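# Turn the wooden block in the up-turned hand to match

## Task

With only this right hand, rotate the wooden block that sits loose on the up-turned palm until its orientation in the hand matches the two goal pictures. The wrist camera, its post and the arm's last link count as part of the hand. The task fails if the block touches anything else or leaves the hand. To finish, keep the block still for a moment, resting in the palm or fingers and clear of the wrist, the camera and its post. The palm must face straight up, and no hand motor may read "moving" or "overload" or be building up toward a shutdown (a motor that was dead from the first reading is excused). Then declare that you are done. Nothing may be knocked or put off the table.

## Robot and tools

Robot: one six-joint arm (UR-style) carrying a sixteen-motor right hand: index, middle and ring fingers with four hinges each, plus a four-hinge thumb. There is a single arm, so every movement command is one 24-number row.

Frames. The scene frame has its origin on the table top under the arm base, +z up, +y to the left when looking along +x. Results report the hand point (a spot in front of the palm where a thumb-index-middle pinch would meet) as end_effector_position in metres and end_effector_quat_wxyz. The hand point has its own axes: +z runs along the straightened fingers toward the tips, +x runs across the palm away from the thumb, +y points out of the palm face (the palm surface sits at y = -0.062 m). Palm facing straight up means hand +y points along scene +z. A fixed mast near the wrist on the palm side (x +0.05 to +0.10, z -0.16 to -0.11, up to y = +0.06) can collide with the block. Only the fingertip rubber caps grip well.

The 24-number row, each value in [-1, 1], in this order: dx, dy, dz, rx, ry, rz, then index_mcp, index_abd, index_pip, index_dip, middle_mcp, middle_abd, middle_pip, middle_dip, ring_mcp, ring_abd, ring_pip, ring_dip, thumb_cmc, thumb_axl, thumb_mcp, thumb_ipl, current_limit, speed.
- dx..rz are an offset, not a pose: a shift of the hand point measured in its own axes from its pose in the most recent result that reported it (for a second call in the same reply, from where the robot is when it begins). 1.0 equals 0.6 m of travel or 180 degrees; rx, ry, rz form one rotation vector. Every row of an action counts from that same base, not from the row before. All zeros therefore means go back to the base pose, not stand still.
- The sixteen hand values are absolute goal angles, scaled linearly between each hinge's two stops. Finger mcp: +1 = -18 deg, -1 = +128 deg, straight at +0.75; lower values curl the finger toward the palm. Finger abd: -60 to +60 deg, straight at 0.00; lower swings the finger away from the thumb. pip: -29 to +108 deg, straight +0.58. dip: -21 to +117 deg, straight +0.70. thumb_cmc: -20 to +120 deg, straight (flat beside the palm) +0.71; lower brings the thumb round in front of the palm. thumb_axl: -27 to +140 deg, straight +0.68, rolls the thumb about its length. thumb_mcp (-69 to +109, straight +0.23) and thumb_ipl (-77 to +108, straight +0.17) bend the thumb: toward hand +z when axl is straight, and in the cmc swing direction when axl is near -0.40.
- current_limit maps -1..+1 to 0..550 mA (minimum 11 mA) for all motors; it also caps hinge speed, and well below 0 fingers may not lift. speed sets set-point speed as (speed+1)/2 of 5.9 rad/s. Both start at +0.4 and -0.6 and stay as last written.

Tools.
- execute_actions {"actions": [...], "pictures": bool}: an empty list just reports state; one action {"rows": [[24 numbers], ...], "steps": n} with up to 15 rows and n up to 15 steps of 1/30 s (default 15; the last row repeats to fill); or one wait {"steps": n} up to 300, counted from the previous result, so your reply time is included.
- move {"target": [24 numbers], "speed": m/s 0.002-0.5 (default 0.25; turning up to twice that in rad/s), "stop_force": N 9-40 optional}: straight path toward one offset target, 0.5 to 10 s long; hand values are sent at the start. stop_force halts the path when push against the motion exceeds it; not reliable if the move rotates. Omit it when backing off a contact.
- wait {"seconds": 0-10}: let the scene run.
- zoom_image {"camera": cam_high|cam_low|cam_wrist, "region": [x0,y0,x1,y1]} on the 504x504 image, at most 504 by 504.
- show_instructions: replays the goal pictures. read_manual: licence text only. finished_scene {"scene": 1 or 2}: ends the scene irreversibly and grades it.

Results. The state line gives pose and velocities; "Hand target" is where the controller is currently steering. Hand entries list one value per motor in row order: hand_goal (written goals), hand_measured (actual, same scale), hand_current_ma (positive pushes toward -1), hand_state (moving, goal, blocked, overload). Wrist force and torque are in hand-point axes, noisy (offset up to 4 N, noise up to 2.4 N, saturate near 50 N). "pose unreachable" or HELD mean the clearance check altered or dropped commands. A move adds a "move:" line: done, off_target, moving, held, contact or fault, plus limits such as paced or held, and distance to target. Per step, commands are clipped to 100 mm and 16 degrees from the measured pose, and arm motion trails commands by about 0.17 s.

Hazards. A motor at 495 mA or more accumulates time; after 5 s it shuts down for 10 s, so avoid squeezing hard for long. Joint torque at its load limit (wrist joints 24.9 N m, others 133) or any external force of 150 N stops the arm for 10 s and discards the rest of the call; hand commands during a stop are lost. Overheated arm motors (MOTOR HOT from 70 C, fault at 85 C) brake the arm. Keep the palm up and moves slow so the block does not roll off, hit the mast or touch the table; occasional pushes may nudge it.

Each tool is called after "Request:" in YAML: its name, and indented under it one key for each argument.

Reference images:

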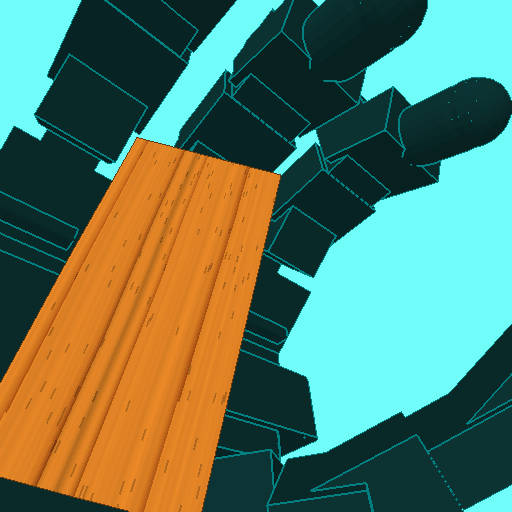

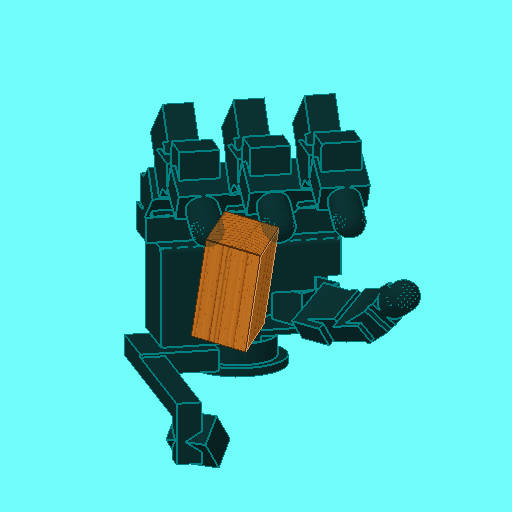

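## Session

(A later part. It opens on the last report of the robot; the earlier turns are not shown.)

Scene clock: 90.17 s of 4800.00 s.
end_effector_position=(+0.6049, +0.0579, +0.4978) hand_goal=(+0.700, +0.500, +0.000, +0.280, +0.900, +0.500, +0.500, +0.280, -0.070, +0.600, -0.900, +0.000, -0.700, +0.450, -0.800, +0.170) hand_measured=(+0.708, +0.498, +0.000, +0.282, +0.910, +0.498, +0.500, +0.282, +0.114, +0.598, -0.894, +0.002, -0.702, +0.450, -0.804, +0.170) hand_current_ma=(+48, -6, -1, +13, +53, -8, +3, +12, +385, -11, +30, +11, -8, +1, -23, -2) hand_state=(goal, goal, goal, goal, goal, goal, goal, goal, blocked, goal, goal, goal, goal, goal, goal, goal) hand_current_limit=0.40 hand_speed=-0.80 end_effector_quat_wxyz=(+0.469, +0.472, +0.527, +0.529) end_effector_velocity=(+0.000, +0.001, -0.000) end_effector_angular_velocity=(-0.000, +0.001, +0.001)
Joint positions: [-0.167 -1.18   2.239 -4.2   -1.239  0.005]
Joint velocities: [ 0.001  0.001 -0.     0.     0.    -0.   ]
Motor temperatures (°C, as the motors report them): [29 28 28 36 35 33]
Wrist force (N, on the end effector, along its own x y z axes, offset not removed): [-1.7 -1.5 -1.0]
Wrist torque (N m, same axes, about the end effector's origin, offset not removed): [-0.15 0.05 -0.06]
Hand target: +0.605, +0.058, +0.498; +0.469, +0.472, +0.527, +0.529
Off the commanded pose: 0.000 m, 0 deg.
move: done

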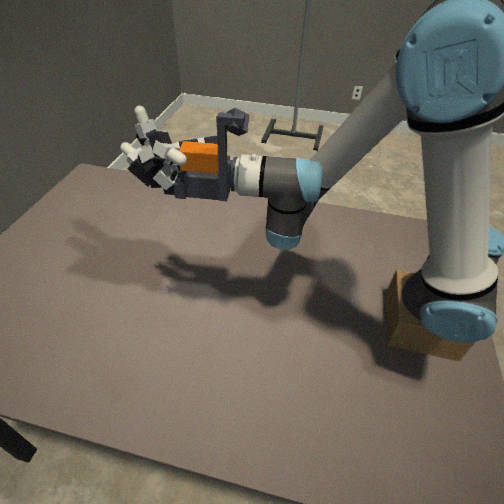

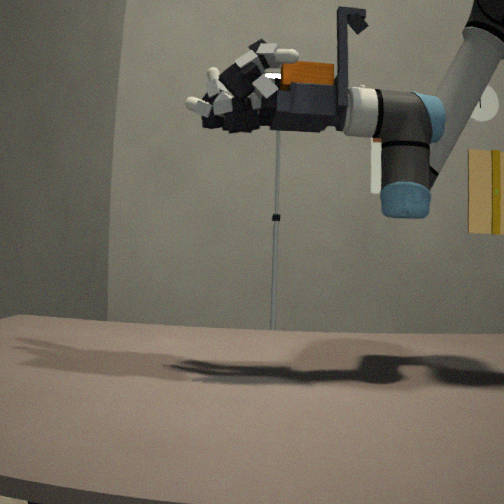

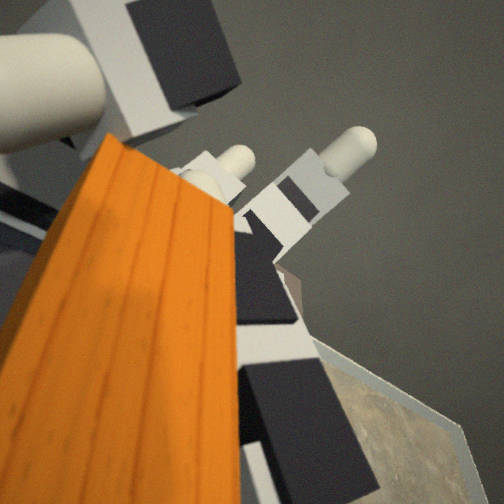

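Request:
move:
  target: [0,0,0,0,0,0,0.7,0.5,0,0.28,0.9,0.5,0.5,0.28,0.1,-0.9,-0.3,0.7,-0.7,0.5,-0.85,0.17,0.4,-0.6]

Request:
move:
  target: [0,0,0,0,0,0,0.7,0,0,0.28,0.6,0,0.3,0.28,-0.5,-0.9,-0.7,0.5,-0.7,0.5,-0.85,0.17,0.4,-0.7]

Request:
move:
  target: [0,0,0,0.16,0,0,0.7,0,0,0.28,0.4,0,0.3,0.28,-0.5,-0.9,-0.7,0.5,-0.7,0.6,-0.85,0.17,0.4,-0.7]
  speed: 0.08

Request:
zoom_image:
  camera: "cam_high"
  region: [100,50,280,230]

Scene clock: 101.67 s of 4800.00 s.
end_effector_position=(+0.6049, +0.0579, +0.4978) hand_goal=(+0.700, +0.500, +0.000, +0.280, +0.900, +0.500, +0.500, +0.280, +0.100, -0.900, -0.300, +0.700, -0.700, +0.500, -0.850, +0.170) hand_measured=(+0.708, +0.498, +0.000, +0.282, +0.910, +0.498, +0.500, +0.282, +0.112, -0.900, -0.302, +0.698, -0.700, +0.496, -0.846, +0.170) hand_current_ma=(+48, -6, -1, +13, +53, -8, +3, +12, +68, +3, -14, -14, -2, -29, +22, -2) hand_state=(goal, goal, goal, goal, goal, goal, goal, goal, goal, goal, goal, goal, goal, goal, goal, goal) hand_current_limit=0.40 hand_speed=-0.60 end_effector_quat_wxyz=(+0.469, +0.472, +0.527, +0.529) end_effector_velocity=(-0.000, -0.000, +0.000) end_effector_angular_velocity=(-0.000, -0.001, -0.000)
Joint positions: [-0.167 -1.18   2.239 -4.2   -1.239  0.005]
Joint velocities: [-0. -0. -0.  0.  0. -0.]
Motor temperatures (°C, as the motors report them): [29 28 28 36 35 33]
Wrist force (N, on the end effector, along its own x y z axes, offset not removed): [-3.5 -0.6 -1.1]
Wrist torque (N m, same axes, about the end effector's origin, offset not removed): [0.02 0.21 -0.19]
Hand target: +0.605, +0.058, +0.498; +0.469, +0.472, +0.527, +0.529
Off the commanded pose: 0.000 m, 0 deg.
After step 90, 6.87 s passed at rest.
move: done

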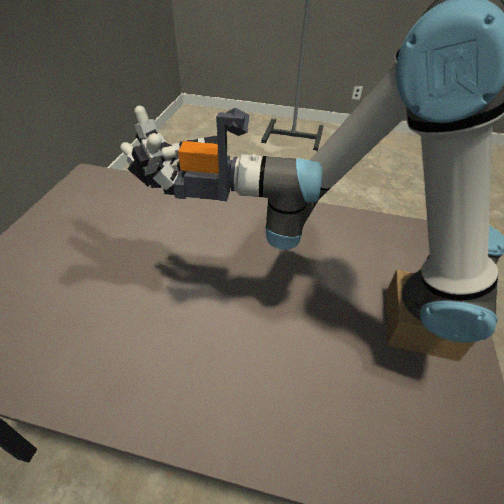

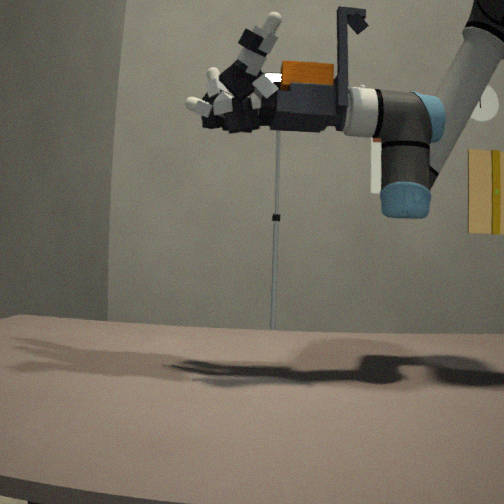

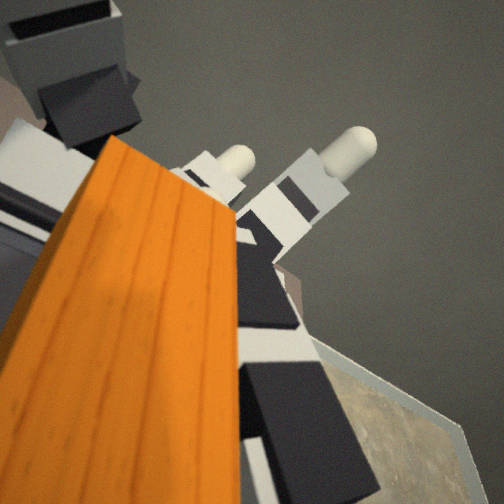

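Scene clock: 102.80 s of 4800.00 s.
end_effector_position=(+0.6049, +0.0579, +0.4978) hand_goal=(+0.700, +0.000, +0.000, +0.280, +0.600, +0.000, +0.300, +0.280, -0.500, -0.900, -0.700, +0.500, -0.700, +0.500, -0.850, +0.170) hand_measured=(+0.708, +0.004, +0.000, +0.282, +0.656, +0.004, +0.310, +0.282, -0.500, -0.900, -0.700, +0.502, -0.694, +0.496, -0.836, +0.176) hand_current_ma=(+48, +14, -1, +13, +297, +14, +49, +12, +2, +3, +4, +12, +27, -23, +85, +39) hand_state=(goal, goal, goal, goal, blocked, goal, goal, goal, goal, goal, goal, goal, goal, goal, goal, goal) hand_current_limit=0.40 hand_speed=-0.70 end_effector_quat_wxyz=(+0.469, +0.472, +0.527, +0.529) end_effector_velocity=(+0.000, -0.000, -0.000) end_effector_angular_velocity=(+0.000, -0.000, -0.000)
Joint positions: [-0.167 -1.18   2.239 -4.2   -1.239  0.005]
Joint velocities: [-0.  0. -0. -0. -0.  0.]
Motor temperatures (°C, as the motors report them): [29 28 28 36 35 33]
Wrist force (N, on the end effector, along its own x y z axes, offset not removed): [-2.0 -1.5 0.1]
Wrist torque (N m, same axes, about the end effector's origin, offset not removed): [-0.33 0.12 -0.11]
Hand target: +0.605, +0.058, +0.498; +0.469, +0.472, +0.527, +0.529
Off the commanded pose: 0.000 m, 0 deg.
move: done

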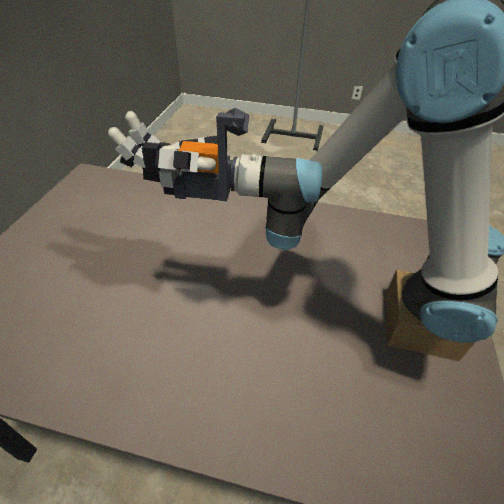

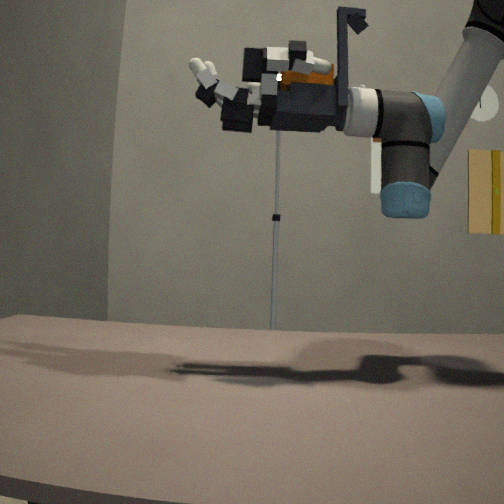

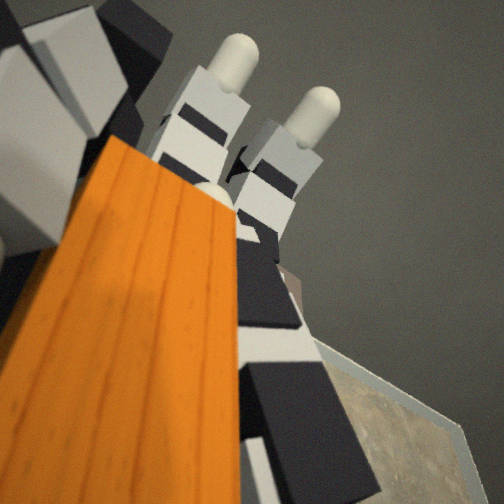

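Scene clock: 106.33 s of 4800.00 s.
end_effector_position=(+0.6046, +0.0580, +0.4975) hand_goal=(+0.700, +0.000, +0.000, +0.280, +0.400, +0.000, +0.300, +0.280, -0.500, -0.900, -0.700, +0.500, -0.700, +0.600, -0.850, +0.170) hand_measured=(+0.708, +0.004, +0.000, +0.282, +0.436, +0.002, +0.308, +0.282, -0.498, -0.900, -0.700, +0.502, -0.696, +0.606, -0.846, +0.176) hand_current_ma=(+48, +14, +2, +13, +196, +10, +43, +12, +5, +3, +4, +12, +23, +44, +33, +40) hand_state=(goal, goal, goal, goal, blocked, goal, goal, goal, goal, goal, goal, goal, goal, goal, goal, goal) hand_current_limit=0.40 hand_speed=-0.70 end_effector_quat_wxyz=(+0.338, +0.573, +0.641, +0.382) end_effector_velocity=(+0.000, +0.000, +0.000) end_effector_angular_velocity=(-0.002, +0.019, +0.001)
Joint positions: [-0.18  -1.619  2.277 -3.272 -1.267 -0.166]
Joint velocities: [ 0.001 -0.013 -0.006  0.039 -0.003 -0.005]
Motor temperatures (°C, as the motors report them): [29 28 28 36 35 33]
Wrist force (N, on the end effector, along its own x y z axes, offset not removed): [-1.8 -0.3 -0.9]
Wrist torque (N m, same axes, about the end effector's origin, offset not removed): [0.08 -0.01 -0.13]
Hand target: +0.605, +0.058, +0.498; +0.337, +0.574, +0.642, +0.381
Off the commanded pose: 0.000 m, 0 deg.
move: done

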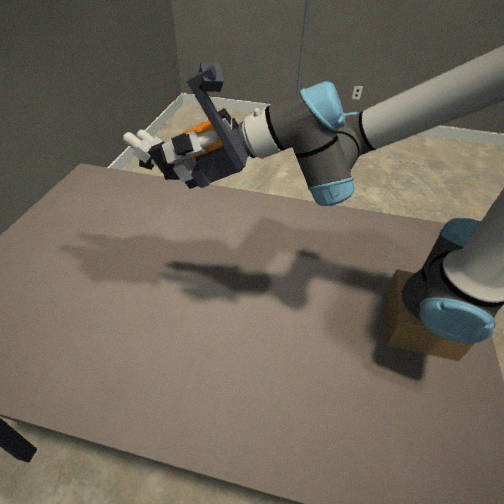

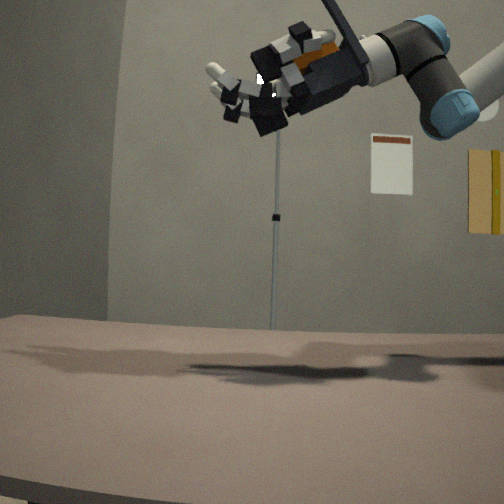

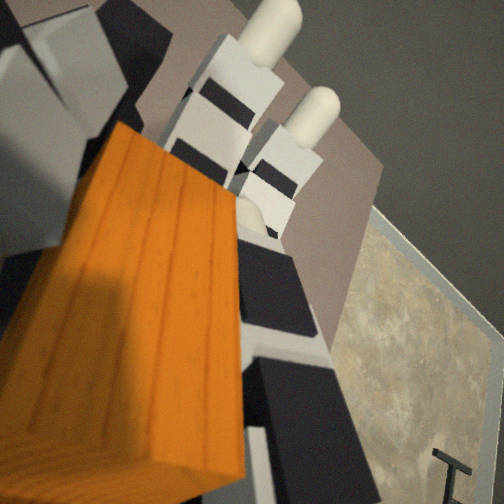

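Region (100, 50, 280, 230) of cam_high's 504x504 image, scaled by 2.800, with more detail than that image has.

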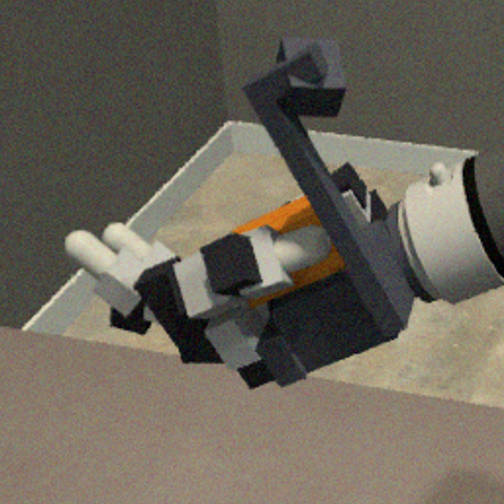

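Slid forward. Level, squeeze, then lift with the thumb.

Request:
move:
  target: [0,0,0,-0.159,0,0,0.8,0,0,0.28,0.8,0,0.3,0.28,-0.55,-0.9,-0.7,0.2,-0.6,0.3,-0.9,0.1,0.6,-0.85]
  speed: 0.12

Request:
move:
  target: [0,0,0,0,0,0,0.8,0,0,0.28,0.3,0,0.3,0.28,-0.55,-0.9,-0.7,0.2,-0.6,0.25,-0.55,0.1,0.6,-0.85]

Scene clock: 113.90 s of 4800.00 s.
end_effector_position=(+0.6049, +0.0579, +0.4978) hand_goal=(+0.800, +0.000, +0.000, +0.280, +0.800, +0.000, +0.300, +0.280, -0.550, -0.900, -0.700, +0.200, -0.600, +0.300, -0.900, +0.100) hand_measured=(+0.812, +0.004, +0.000, +0.282, +0.814, +0.002, +0.308, +0.282, -0.548, -0.900, -0.700, +0.202, -0.596, +0.574, -0.874, +0.118) hand_current_ma=(+63, +14, +3, +13, +77, +10, +43, +12, +10, +3, +4, +12, +23, +440, +174, +119) hand_state=(goal, goal, goal, goal, goal, goal, goal, goal, goal, goal, goal, goal, goal, blocked, blocked, goal) hand_current_limit=0.60 hand_speed=-0.85 end_effector_quat_wxyz=(+0.468, +0.472, +0.528, +0.528) end_effector_velocity=(+0.000, -0.000, +0.000) end_effector_angular_velocity=(+0.002, -0.017, -0.001)
Joint positions: [-0.167 -1.183  2.241 -4.197 -1.238  0.004]
Joint velocities: [ 0.001  0.014 -0.008 -0.024 -0.002  0.006]
Motor temperatures (°C, as the motors report them): [29 28 28 36 35 33]
Wrist force (N, on the end effector, along its own x y z axes, offset not removed): [-2.5 -0.3 -0.9]
Wrist torque (N m, same axes, about the end effector's origin, offset not removed): [-0.07 0.19 -0.13]
Hand target: +0.605, +0.058, +0.498; +0.469, +0.472, +0.527, +0.529
Off the commanded pose: 0.000 m, 0 deg.
After step 90, 2.00 s passed at rest.
move: done

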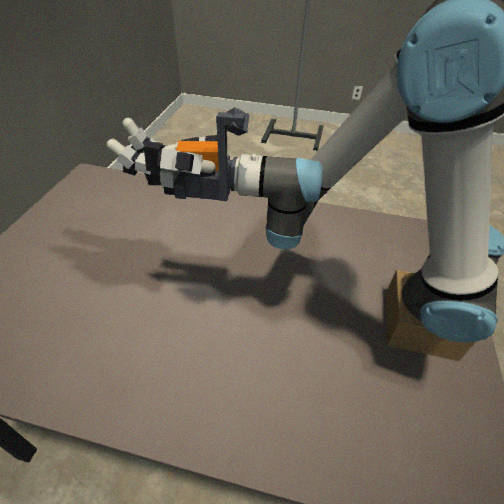

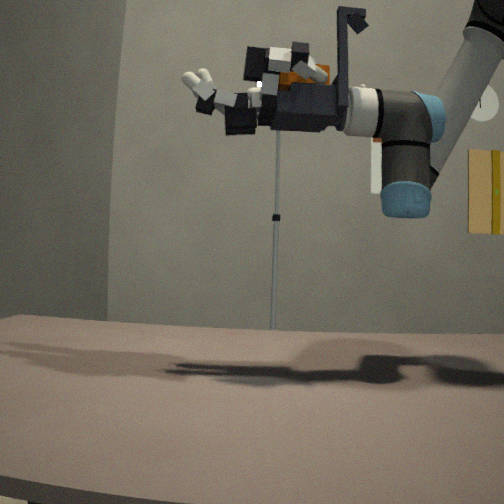

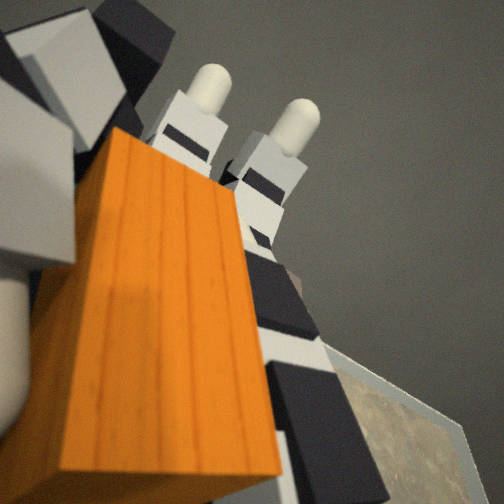

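Scene clock: 115.60 s of 4800.00 s.
end_effector_position=(+0.6049, +0.0579, +0.4978) hand_goal=(+0.800, +0.000, +0.000, +0.280, +0.300, +0.000, +0.300, +0.280, -0.550, -0.900, -0.700, +0.200, -0.600, +0.250, -0.550, +0.100) hand_measured=(+0.812, +0.004, +0.000, +0.282, +0.326, +0.002, +0.308, +0.282, -0.556, -0.914, -0.692, +0.202, -0.586, +0.392, -0.582, +0.096) hand_current_ma=(+63, +14, +3, +13, +143, +10, +39, +12, -30, -58, +39, +12, +75, +440, -214, -32) hand_state=(goal, goal, goal, goal, blocked, goal, goal, goal, goal, goal, goal, goal, goal, blocked, blocked, goal) hand_current_limit=0.60 hand_speed=-0.85 end_effector_quat_wxyz=(+0.468, +0.472, +0.528, +0.528) end_effector_velocity=(-0.000, -0.000, +0.001) end_effector_angular_velocity=(-0.001, -0.002, -0.000)
Joint positions: [-0.167 -1.183  2.241 -4.197 -1.238  0.004]
Joint velocities: [-0.    -0.    -0.001 -0.001 -0.    -0.   ]
Motor temperatures (°C, as the motors report them): [29 28 28 36 35 33]
Wrist force (N, on the end effector, along its own x y z axes, offset not removed): [-0.8 -1.8 -0.5]
Wrist torque (N m, same axes, about the end effector's origin, offset not removed): [-0.33 -0.05 -0.01]
Hand target: +0.605, +0.058, +0.498; +0.468, +0.472, +0.528, +0.528
Off the commanded pose: 0.000 m, 0 deg.
move: done

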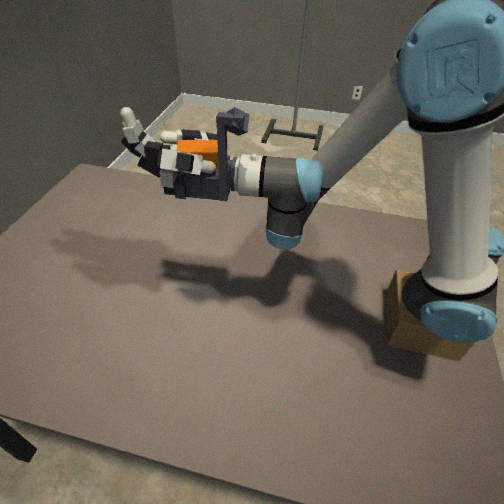

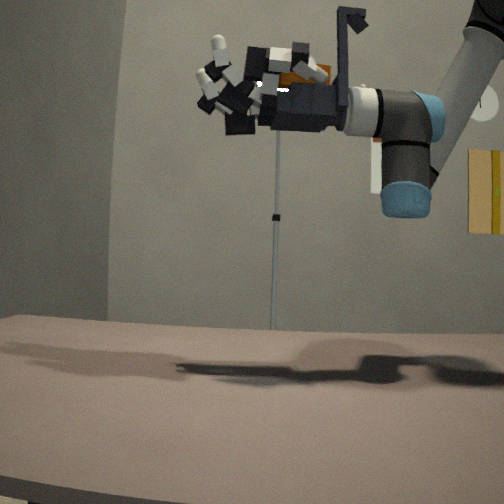

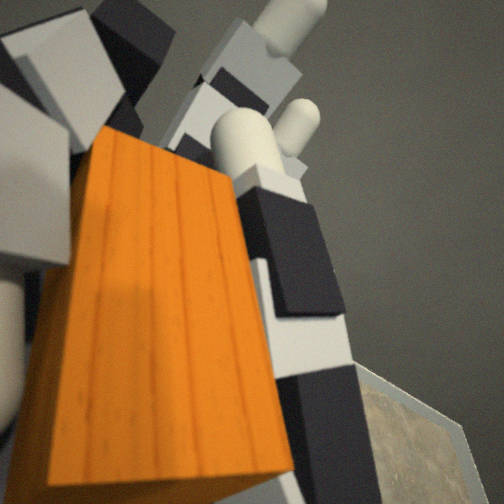

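Request:
move:
  target: [0,0,0,0,0,0,0.3,1,-0.6,0.3,0.8,0,0.3,0.28,-0.75,-1,-0.55,0.1,0.3,0.68,0.2,0.1,0.6,-0.6]

Request:
move:
  target: [0,0,0,0,0,0,-0.45,1,-0.7,0,0.8,0,0.3,0.28,-0.75,-1,-0.55,0.1,0.3,0.68,0.2,0.1,0.6,-0.7]

Request:
move:
  target: [0,0,0,0,0,0,-0.4,1,-1,-0.25,0.8,0,0.3,0.28,-0.75,-1,-0.55,0.1,0.3,0.68,0.2,0.1,0.6,-0.8]

Request:
move:
  target: [0,0,0,0,0,0,0,1,-1,-0.3,0.8,0,0.3,0.28,-0.75,-1,-0.55,0.1,0.3,0.68,0.2,0.1,0.6,-0.85]

Scene clock: 125.17 s of 4800.00 s.
end_effector_position=(+0.6049, +0.0579, +0.4978) hand_goal=(+0.300, +1.000, -0.600, +0.300, +0.800, +0.000, +0.300, +0.280, -0.750, -1.000, -0.550, +0.100, +0.300, +0.680, +0.200, +0.100) hand_measured=(+0.314, +0.998, -0.598, +0.298, +0.810, +0.002, +0.308, +0.282, -0.620, -1.000, -0.582, +0.094, +0.308, +0.680, +0.198, +0.098) hand_current_ma=(+81, -9, +11, -14, +58, +10, +36, +12, +440, -1, -160, -34, +44, -1, -17, -15) hand_state=(goal, goal, goal, goal, goal, goal, goal, goal, blocked, goal, blocked, goal, goal, goal, goal, goal) hand_current_limit=0.60 hand_speed=-0.60 end_effector_quat_wxyz=(+0.468, +0.472, +0.528, +0.528) end_effector_velocity=(-0.000, -0.000, +0.001) end_effector_angular_velocity=(-0.000, -0.003, -0.000)
Joint positions: [-0.167 -1.183  2.241 -4.197 -1.238  0.004]
Joint velocities: [-0.    -0.001 -0.001 -0.001 -0.     0.001]
Motor temperatures (°C, as the motors report them): [29 28 28 36 35 33]
Wrist force (N, on the end effector, along its own x y z axes, offset not removed): [-1.3 -0.3 -0.5]
Wrist torque (N m, same axes, about the end effector's origin, offset not removed): [-0.14 0.01 0.08]
Hand target: +0.605, +0.058, +0.498; +0.468, +0.472, +0.528, +0.528
Off the commanded pose: 0.000 m, 0 deg.
After step 90, 5.27 s passed at rest.
move: done

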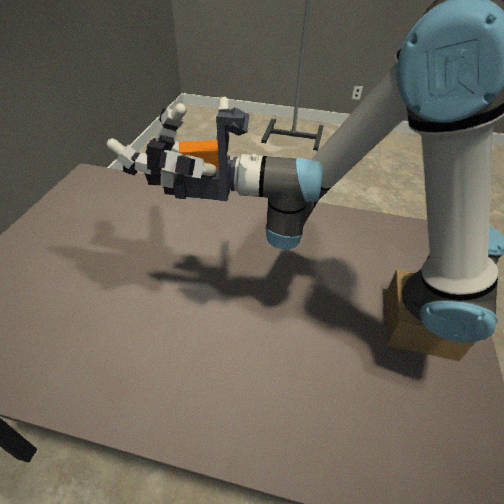

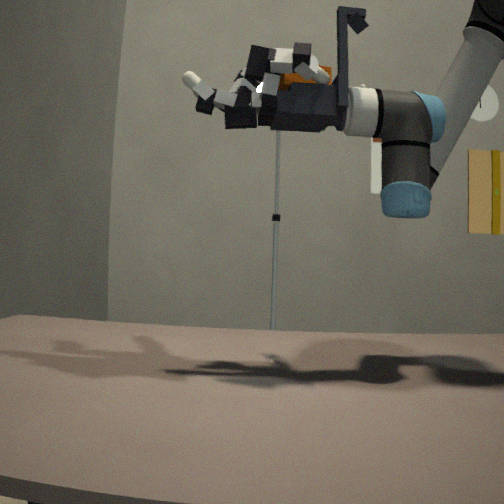

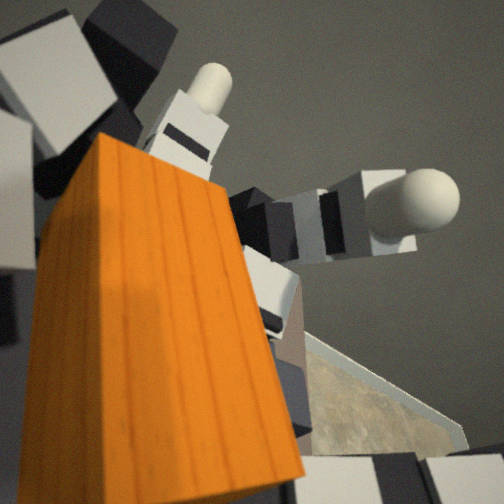

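Scene clock: 126.53 s of 4800.00 s.
end_effector_position=(+0.6049, +0.0579, +0.4978) hand_goal=(-0.450, +1.000, -0.700, +0.000, +0.800, +0.000, +0.300, +0.280, -0.750, -1.000, -0.550, +0.100, +0.300, +0.680, +0.200, +0.100) hand_measured=(-0.448, +0.998, -0.698, +0.002, +0.810, +0.002, +0.308, +0.282, -0.620, -1.000, -0.582, +0.094, +0.308, +0.680, +0.198, +0.098) hand_current_ma=(+6, -6, +6, +13, +58, +10, +36, +12, +440, -1, -160, -34, +44, -1, -17, -15) hand_state=(goal, goal, goal, goal, goal, goal, goal, goal, blocked, goal, blocked, goal, goal, goal, goal, goal) hand_current_limit=0.60 hand_speed=-0.70 end_effector_quat_wxyz=(+0.468, +0.472, +0.528, +0.528) end_effector_velocity=(+0.000, +0.000, +0.001) end_effector_angular_velocity=(-0.001, -0.001, +0.001)
Joint positions: [-0.167 -1.183  2.241 -4.197 -1.238  0.004]
Joint velocities: [ 0.001  0.    -0.002  0.001  0.    -0.   ]
Motor temperatures (°C, as the motors report them): [29 28 28 36 35 33]
Wrist force (N, on the end effector, along its own x y z axes, offset not removed): [-0.5 -1.2 -2.1]
Wrist torque (N m, same axes, about the end effector's origin, offset not removed): [-0.17 -0.07 0.09]
Hand target: +0.605, +0.058, +0.498; +0.468, +0.472, +0.528, +0.528
Off the commanded pose: 0.000 m, 0 deg.
move: done

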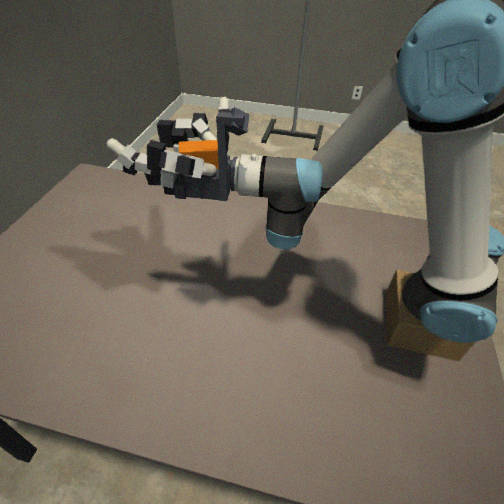

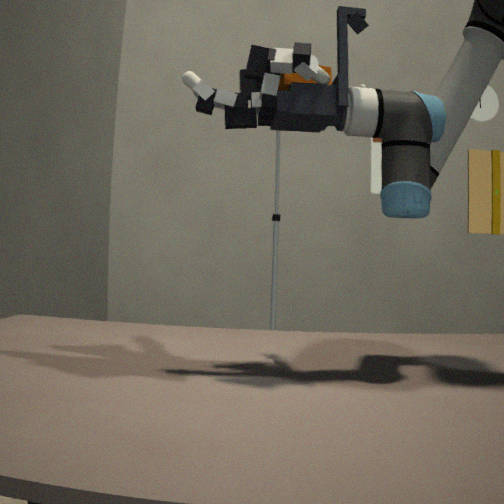

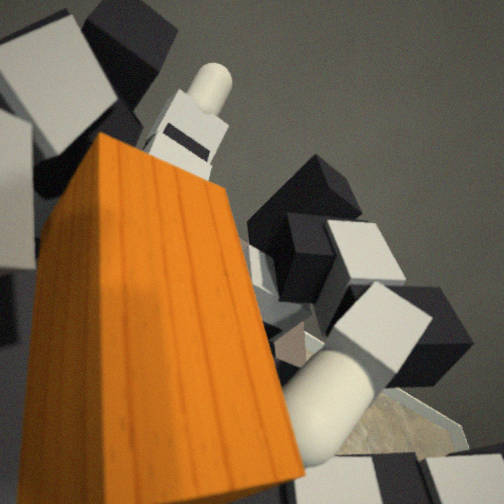

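Scene clock: 127.37 s of 4800.00 s.
end_effector_position=(+0.6049, +0.0579, +0.4978) hand_goal=(-0.400, +1.000, -1.000, -0.250, +0.800, +0.000, +0.300, +0.280, -0.750, -1.000, -0.550, +0.100, +0.300, +0.680, +0.200, +0.100) hand_measured=(-0.396, +1.000, -0.954, -0.234, +0.810, +0.002, +0.308, +0.282, -0.620, -1.000, -0.582, +0.094, +0.308, +0.680, +0.198, +0.098) hand_current_ma=(+20, -1, +235, +78, +58, +10, +36, +12, +440, -1, -160, -34, +44, -1, -17, -15) hand_state=(goal, goal, blocked, goal, goal, goal, goal, goal, blocked, goal, blocked, goal, goal, goal, goal, goal) hand_current_limit=0.60 hand_speed=-0.80 end_effector_quat_wxyz=(+0.468, +0.472, +0.528, +0.528) end_effector_velocity=(+0.001, +0.000, +0.000) end_effector_angular_velocity=(-0.000, +0.001, +0.001)
Joint positions: [-0.167 -1.183  2.241 -4.197 -1.238  0.004]
Joint velocities: [ 0.001  0.001 -0.002  0.002 -0.    -0.001]
Motor temperatures (°C, as the motors report them): [29 28 28 36 35 33]
Wrist force (N, on the end effector, along its own x y z axes, offset not removed): [-2.1 -0.5 0.3]
Wrist torque (N m, same axes, about the end effector's origin, offset not removed): [-0.32 0.15 -0.07]
Hand target: +0.605, +0.058, +0.498; +0.468, +0.472, +0.528, +0.528
Off the commanded pose: 0.000 m, 0 deg.
move: done

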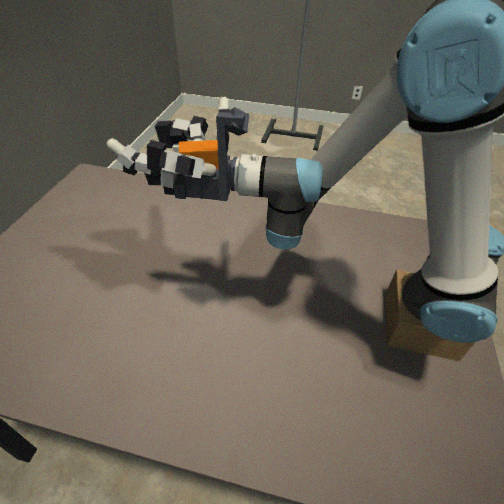

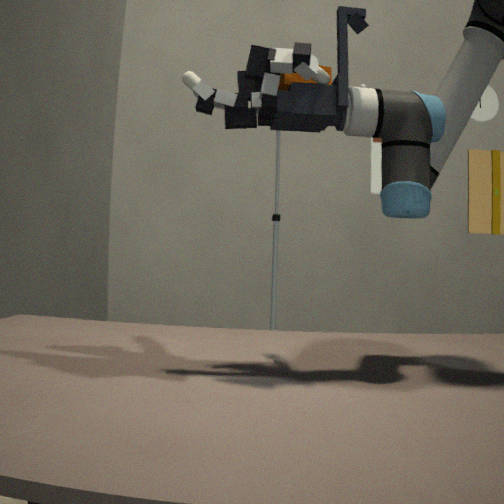

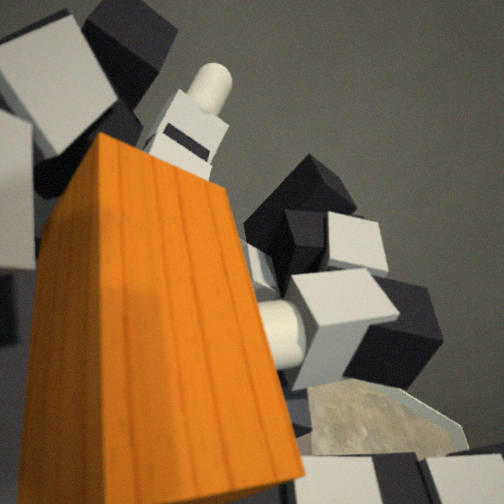

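Scene clock: 128.77 s of 4800.00 s.
end_effector_position=(+0.6049, +0.0579, +0.4978) hand_goal=(+0.000, +1.000, -1.000, -0.300, +0.800, +0.000, +0.300, +0.280, -0.750, -1.000, -0.550, +0.100, +0.300, +0.680, +0.200, +0.100) hand_measured=(+0.000, +1.000, -0.998, -0.298, +0.810, +0.002, +0.308, +0.282, -0.620, -1.000, -0.582, +0.094, +0.308, +0.680, +0.198, +0.098) hand_current_ma=(+3, -1, +5, +13, +58, +10, +36, +12, +440, -1, -160, -34, +44, -1, -17, -15) hand_state=(goal, goal, goal, goal, goal, goal, goal, goal, blocked, goal, blocked, goal, goal, goal, goal, goal) hand_current_limit=0.60 hand_speed=-0.85 end_effector_quat_wxyz=(+0.468, +0.472, +0.528, +0.528) end_effector_velocity=(+0.000, +0.000, +0.000) end_effector_angular_velocity=(-0.000, -0.001, +0.000)
Joint positions: [-0.167 -1.183  2.241 -4.197 -1.238  0.004]
Joint velocities: [ 0.    -0.    -0.001  0.     0.    -0.   ]
Motor temperatures (°C, as the motors report them): [29 28 28 36 35 33]
Wrist force (N, on the end effector, along its own x y z axes, offset not removed): [-2.6 -1.1 -1.2]
Wrist torque (N m, same axes, about the end effector's origin, offset not removed): [-0.19 0.19 -0.13]
Hand target: +0.605, +0.058, +0.498; +0.468, +0.472, +0.528, +0.528
Off the commanded pose: 0.000 m, 0 deg.
move: done

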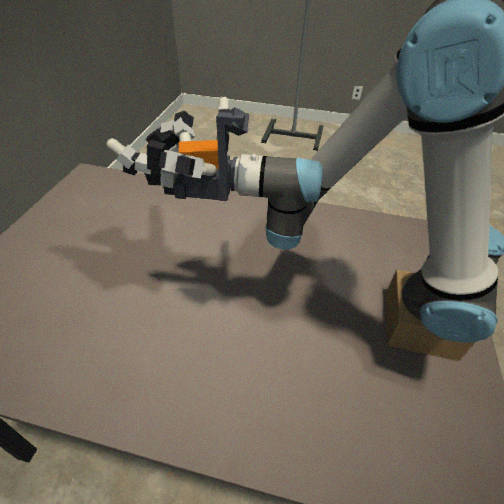

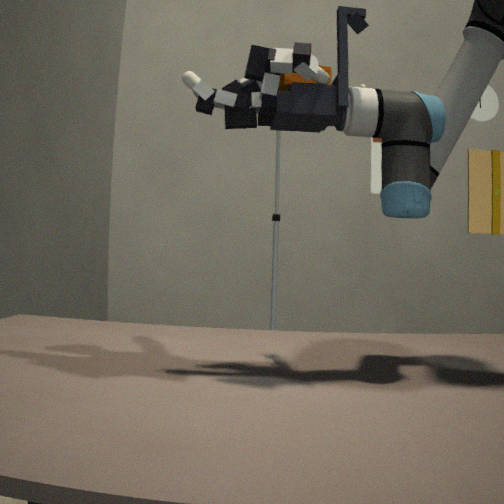

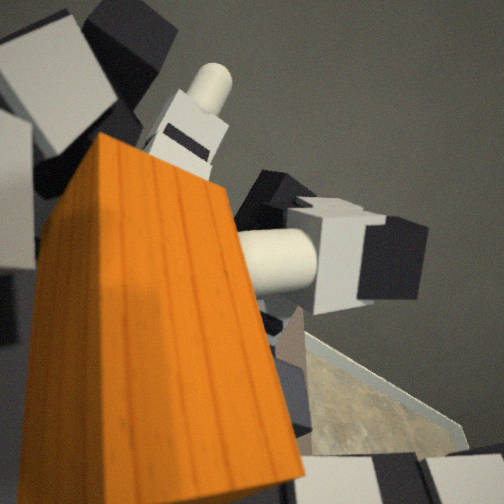

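Request:
move:
  target: [0,0,0,0,0,0,-0.4,1,-0.85,-0.3,0.8,0,0.3,0.28,-0.5,-1,-0.3,-0.1,-0.7,0.68,0.3,0.1,0.6,-0.8]

Request:
move:
  target: [0,0,0,0,0,0,-0.4,1,-0.85,-0.3,0.8,0,0.3,0.28,-0.45,-1,-0.75,-0.4,-0.5,0.68,0.3,0.1,0.6,-0.85]

Request:
move:
  target: [0,0,0,0,0,0,-0.05,1,-1,-0.3,0.8,0,0.3,0.28,-0.55,-1,-0.75,-0.3,0,0.68,0.3,0.1,0.6,-0.88]

Scene clock: 137.23 s of 4800.00 s.
end_effector_position=(+0.6049, +0.0579, +0.4978) hand_goal=(-0.400, +1.000, -0.850, -0.300, +0.800, +0.000, +0.300, +0.280, -0.500, -1.000, -0.300, -0.100, -0.700, +0.680, +0.300, +0.100) hand_measured=(-0.398, +1.000, -0.856, -0.298, +0.810, +0.002, +0.308, +0.282, -0.506, -1.000, -0.306, -0.098, -0.698, +0.680, +0.298, +0.098) hand_current_ma=(+10, -1, -30, +13, +58, +10, +36, +12, -35, -1, -29, +13, +6, -1, -11, -14) hand_state=(goal, goal, goal, goal, goal, goal, goal, goal, goal, goal, goal, goal, goal, goal, goal, goal) hand_current_limit=0.60 hand_speed=-0.80 end_effector_quat_wxyz=(+0.468, +0.472, +0.528, +0.528) end_effector_velocity=(-0.000, -0.000, +0.000) end_effector_angular_velocity=(-0.000, -0.001, -0.001)
Joint positions: [-0.167 -1.183  2.241 -4.197 -1.238  0.004]
Joint velocities: [-0.001 -0.    -0.    -0.001  0.     0.   ]
Motor temperatures (°C, as the motors report them): [29 28 28 36 35 33]
Wrist force (N, on the end effector, along its own x y z axes, offset not removed): [-1.5 -1.1 0.8]
Wrist torque (N m, same axes, about the end effector's origin, offset not removed): [-0.44 -0.02 -0.13]
Hand target: +0.605, +0.058, +0.498; +0.468, +0.472, +0.528, +0.528
Off the commanded pose: 0.000 m, 0 deg.
After step 90, 3.13 s passed at rest.
move: done

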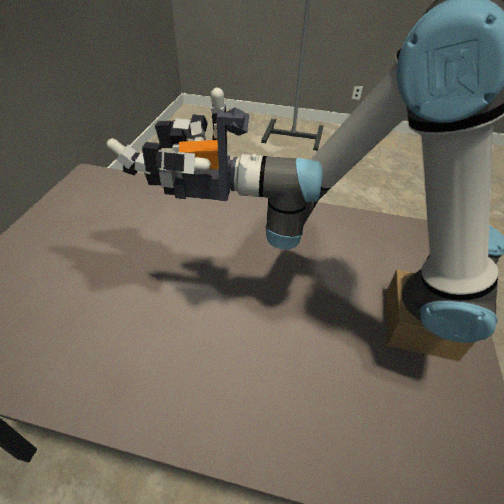

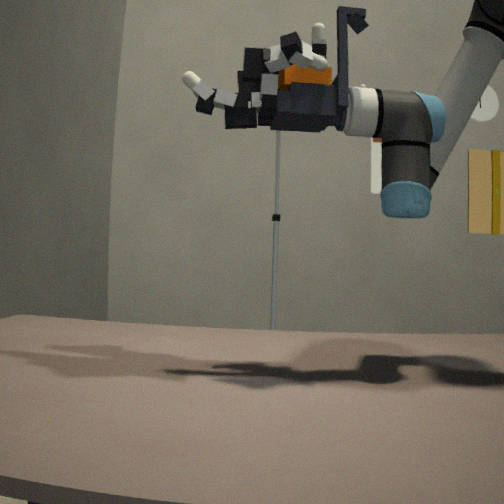

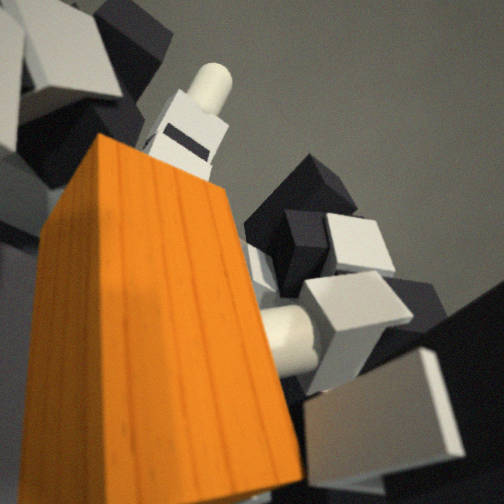

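Scene clock: 138.37 s of 4800.00 s.
end_effector_position=(+0.6049, +0.0579, +0.4978) hand_goal=(-0.400, +1.000, -0.850, -0.300, +0.800, +0.000, +0.300, +0.280, -0.450, -1.000, -0.750, -0.400, -0.500, +0.680, +0.300, +0.100) hand_measured=(-0.400, +0.990, -0.840, -0.300, +0.810, +0.002, +0.308, +0.282, -0.448, -1.000, -0.564, -0.372, -0.502, +0.680, +0.298, +0.098) hand_current_ma=(+5, -46, +49, -3, +58, +10, +36, +12, +10, -1, +440, +148, -6, -1, -11, -14) hand_state=(goal, goal, goal, goal, goal, goal, goal, goal, goal, goal, blocked, blocked, goal, goal, goal, goal) hand_current_limit=0.60 hand_speed=-0.85 end_effector_quat_wxyz=(+0.468, +0.472, +0.528, +0.528) end_effector_velocity=(+0.000, -0.000, -0.000) end_effector_angular_velocity=(+0.000, +0.001, -0.001)
Joint positions: [-0.167 -1.183  2.241 -4.197 -1.238  0.004]
Joint velocities: [-0.001  0.    -0.     0.002  0.    -0.   ]
Motor temperatures (°C, as the motors report them): [29 28 28 36 35 33]
Wrist force (N, on the end effector, along its own x y z axes, offset not removed): [-1.6 -0.5 -1.0]
Wrist torque (N m, same axes, about the end effector's origin, offset not removed): [-0.16 0.09 -0.05]
Hand target: +0.605, +0.058, +0.498; +0.468, +0.472, +0.528, +0.528
Off the commanded pose: 0.000 m, 0 deg.
move: done

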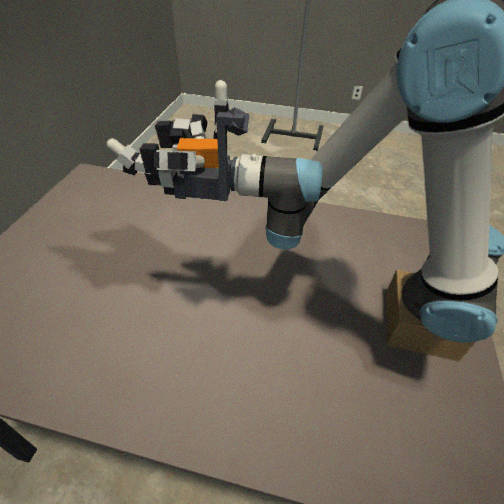

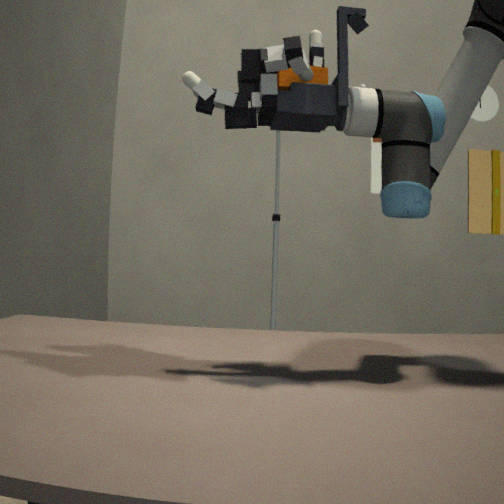

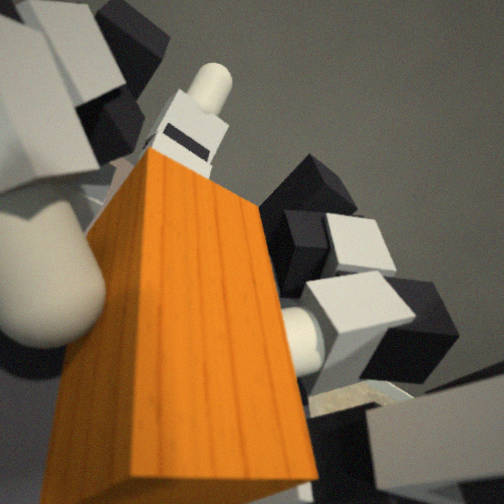

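Scene clock: 140.33 s of 4800.00 s.
end_effector_position=(+0.6049, +0.0579, +0.4978) hand_goal=(-0.050, +1.000, -1.000, -0.300, +0.800, +0.000, +0.300, +0.280, -0.550, -1.000, -0.750, -0.300, +0.000, +0.680, +0.300, +0.100) hand_measured=(-0.050, +0.996, -1.000, -0.304, +0.810, +0.002, +0.308, +0.282, -0.532, -1.000, -0.668, -0.280, +0.006, +0.680, +0.298, +0.098) hand_current_ma=(+1, -21, +3, -21, +58, +10, +36, +12, +91, -1, +413, +100, +30, -1, -11, -14) hand_state=(goal, goal, goal, goal, goal, goal, goal, goal, goal, goal, blocked, goal, goal, goal, goal, goal) hand_current_limit=0.60 hand_speed=-0.88 end_effector_quat_wxyz=(+0.468, +0.472, +0.528, +0.528) end_effector_velocity=(-0.000, +0.000, +0.000) end_effector_angular_velocity=(+0.000, +0.000, +0.000)
Joint positions: [-0.167 -1.183  2.241 -4.197 -1.238  0.004]
Joint velocities: [ 0. -0.  0.  0. -0.  0.]
Motor temperatures (°C, as the motors report them): [29 28 28 36 35 33]
Wrist force (N, on the end effector, along its own x y z axes, offset not removed): [-2.5 -1.8 -0.9]
Wrist torque (N m, same axes, about the end effector's origin, offset not removed): [-0.31 0.19 0.02]
Hand target: +0.605, +0.058, +0.498; +0.468, +0.472, +0.528, +0.528
Off the commanded pose: 0.000 m, 0 deg.
move: done

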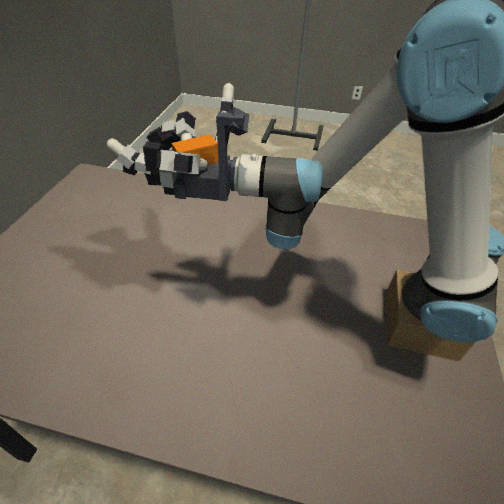

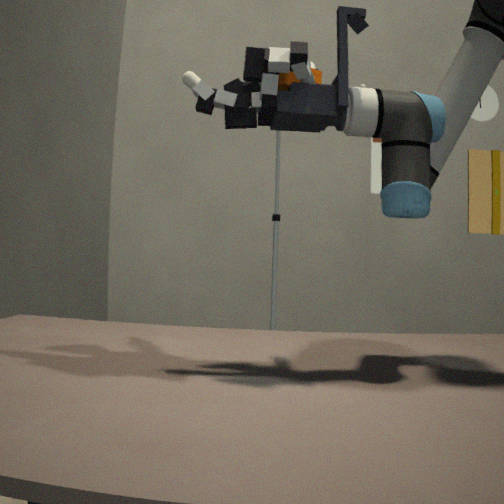

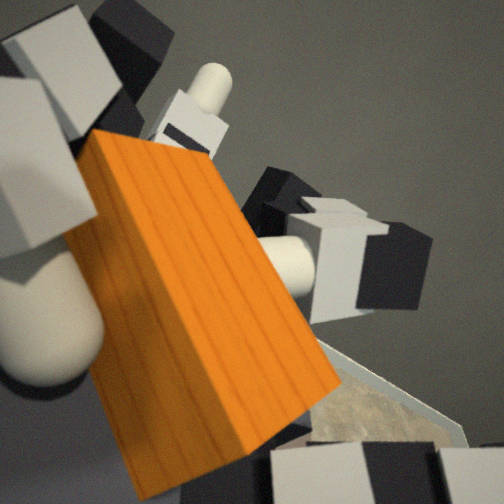

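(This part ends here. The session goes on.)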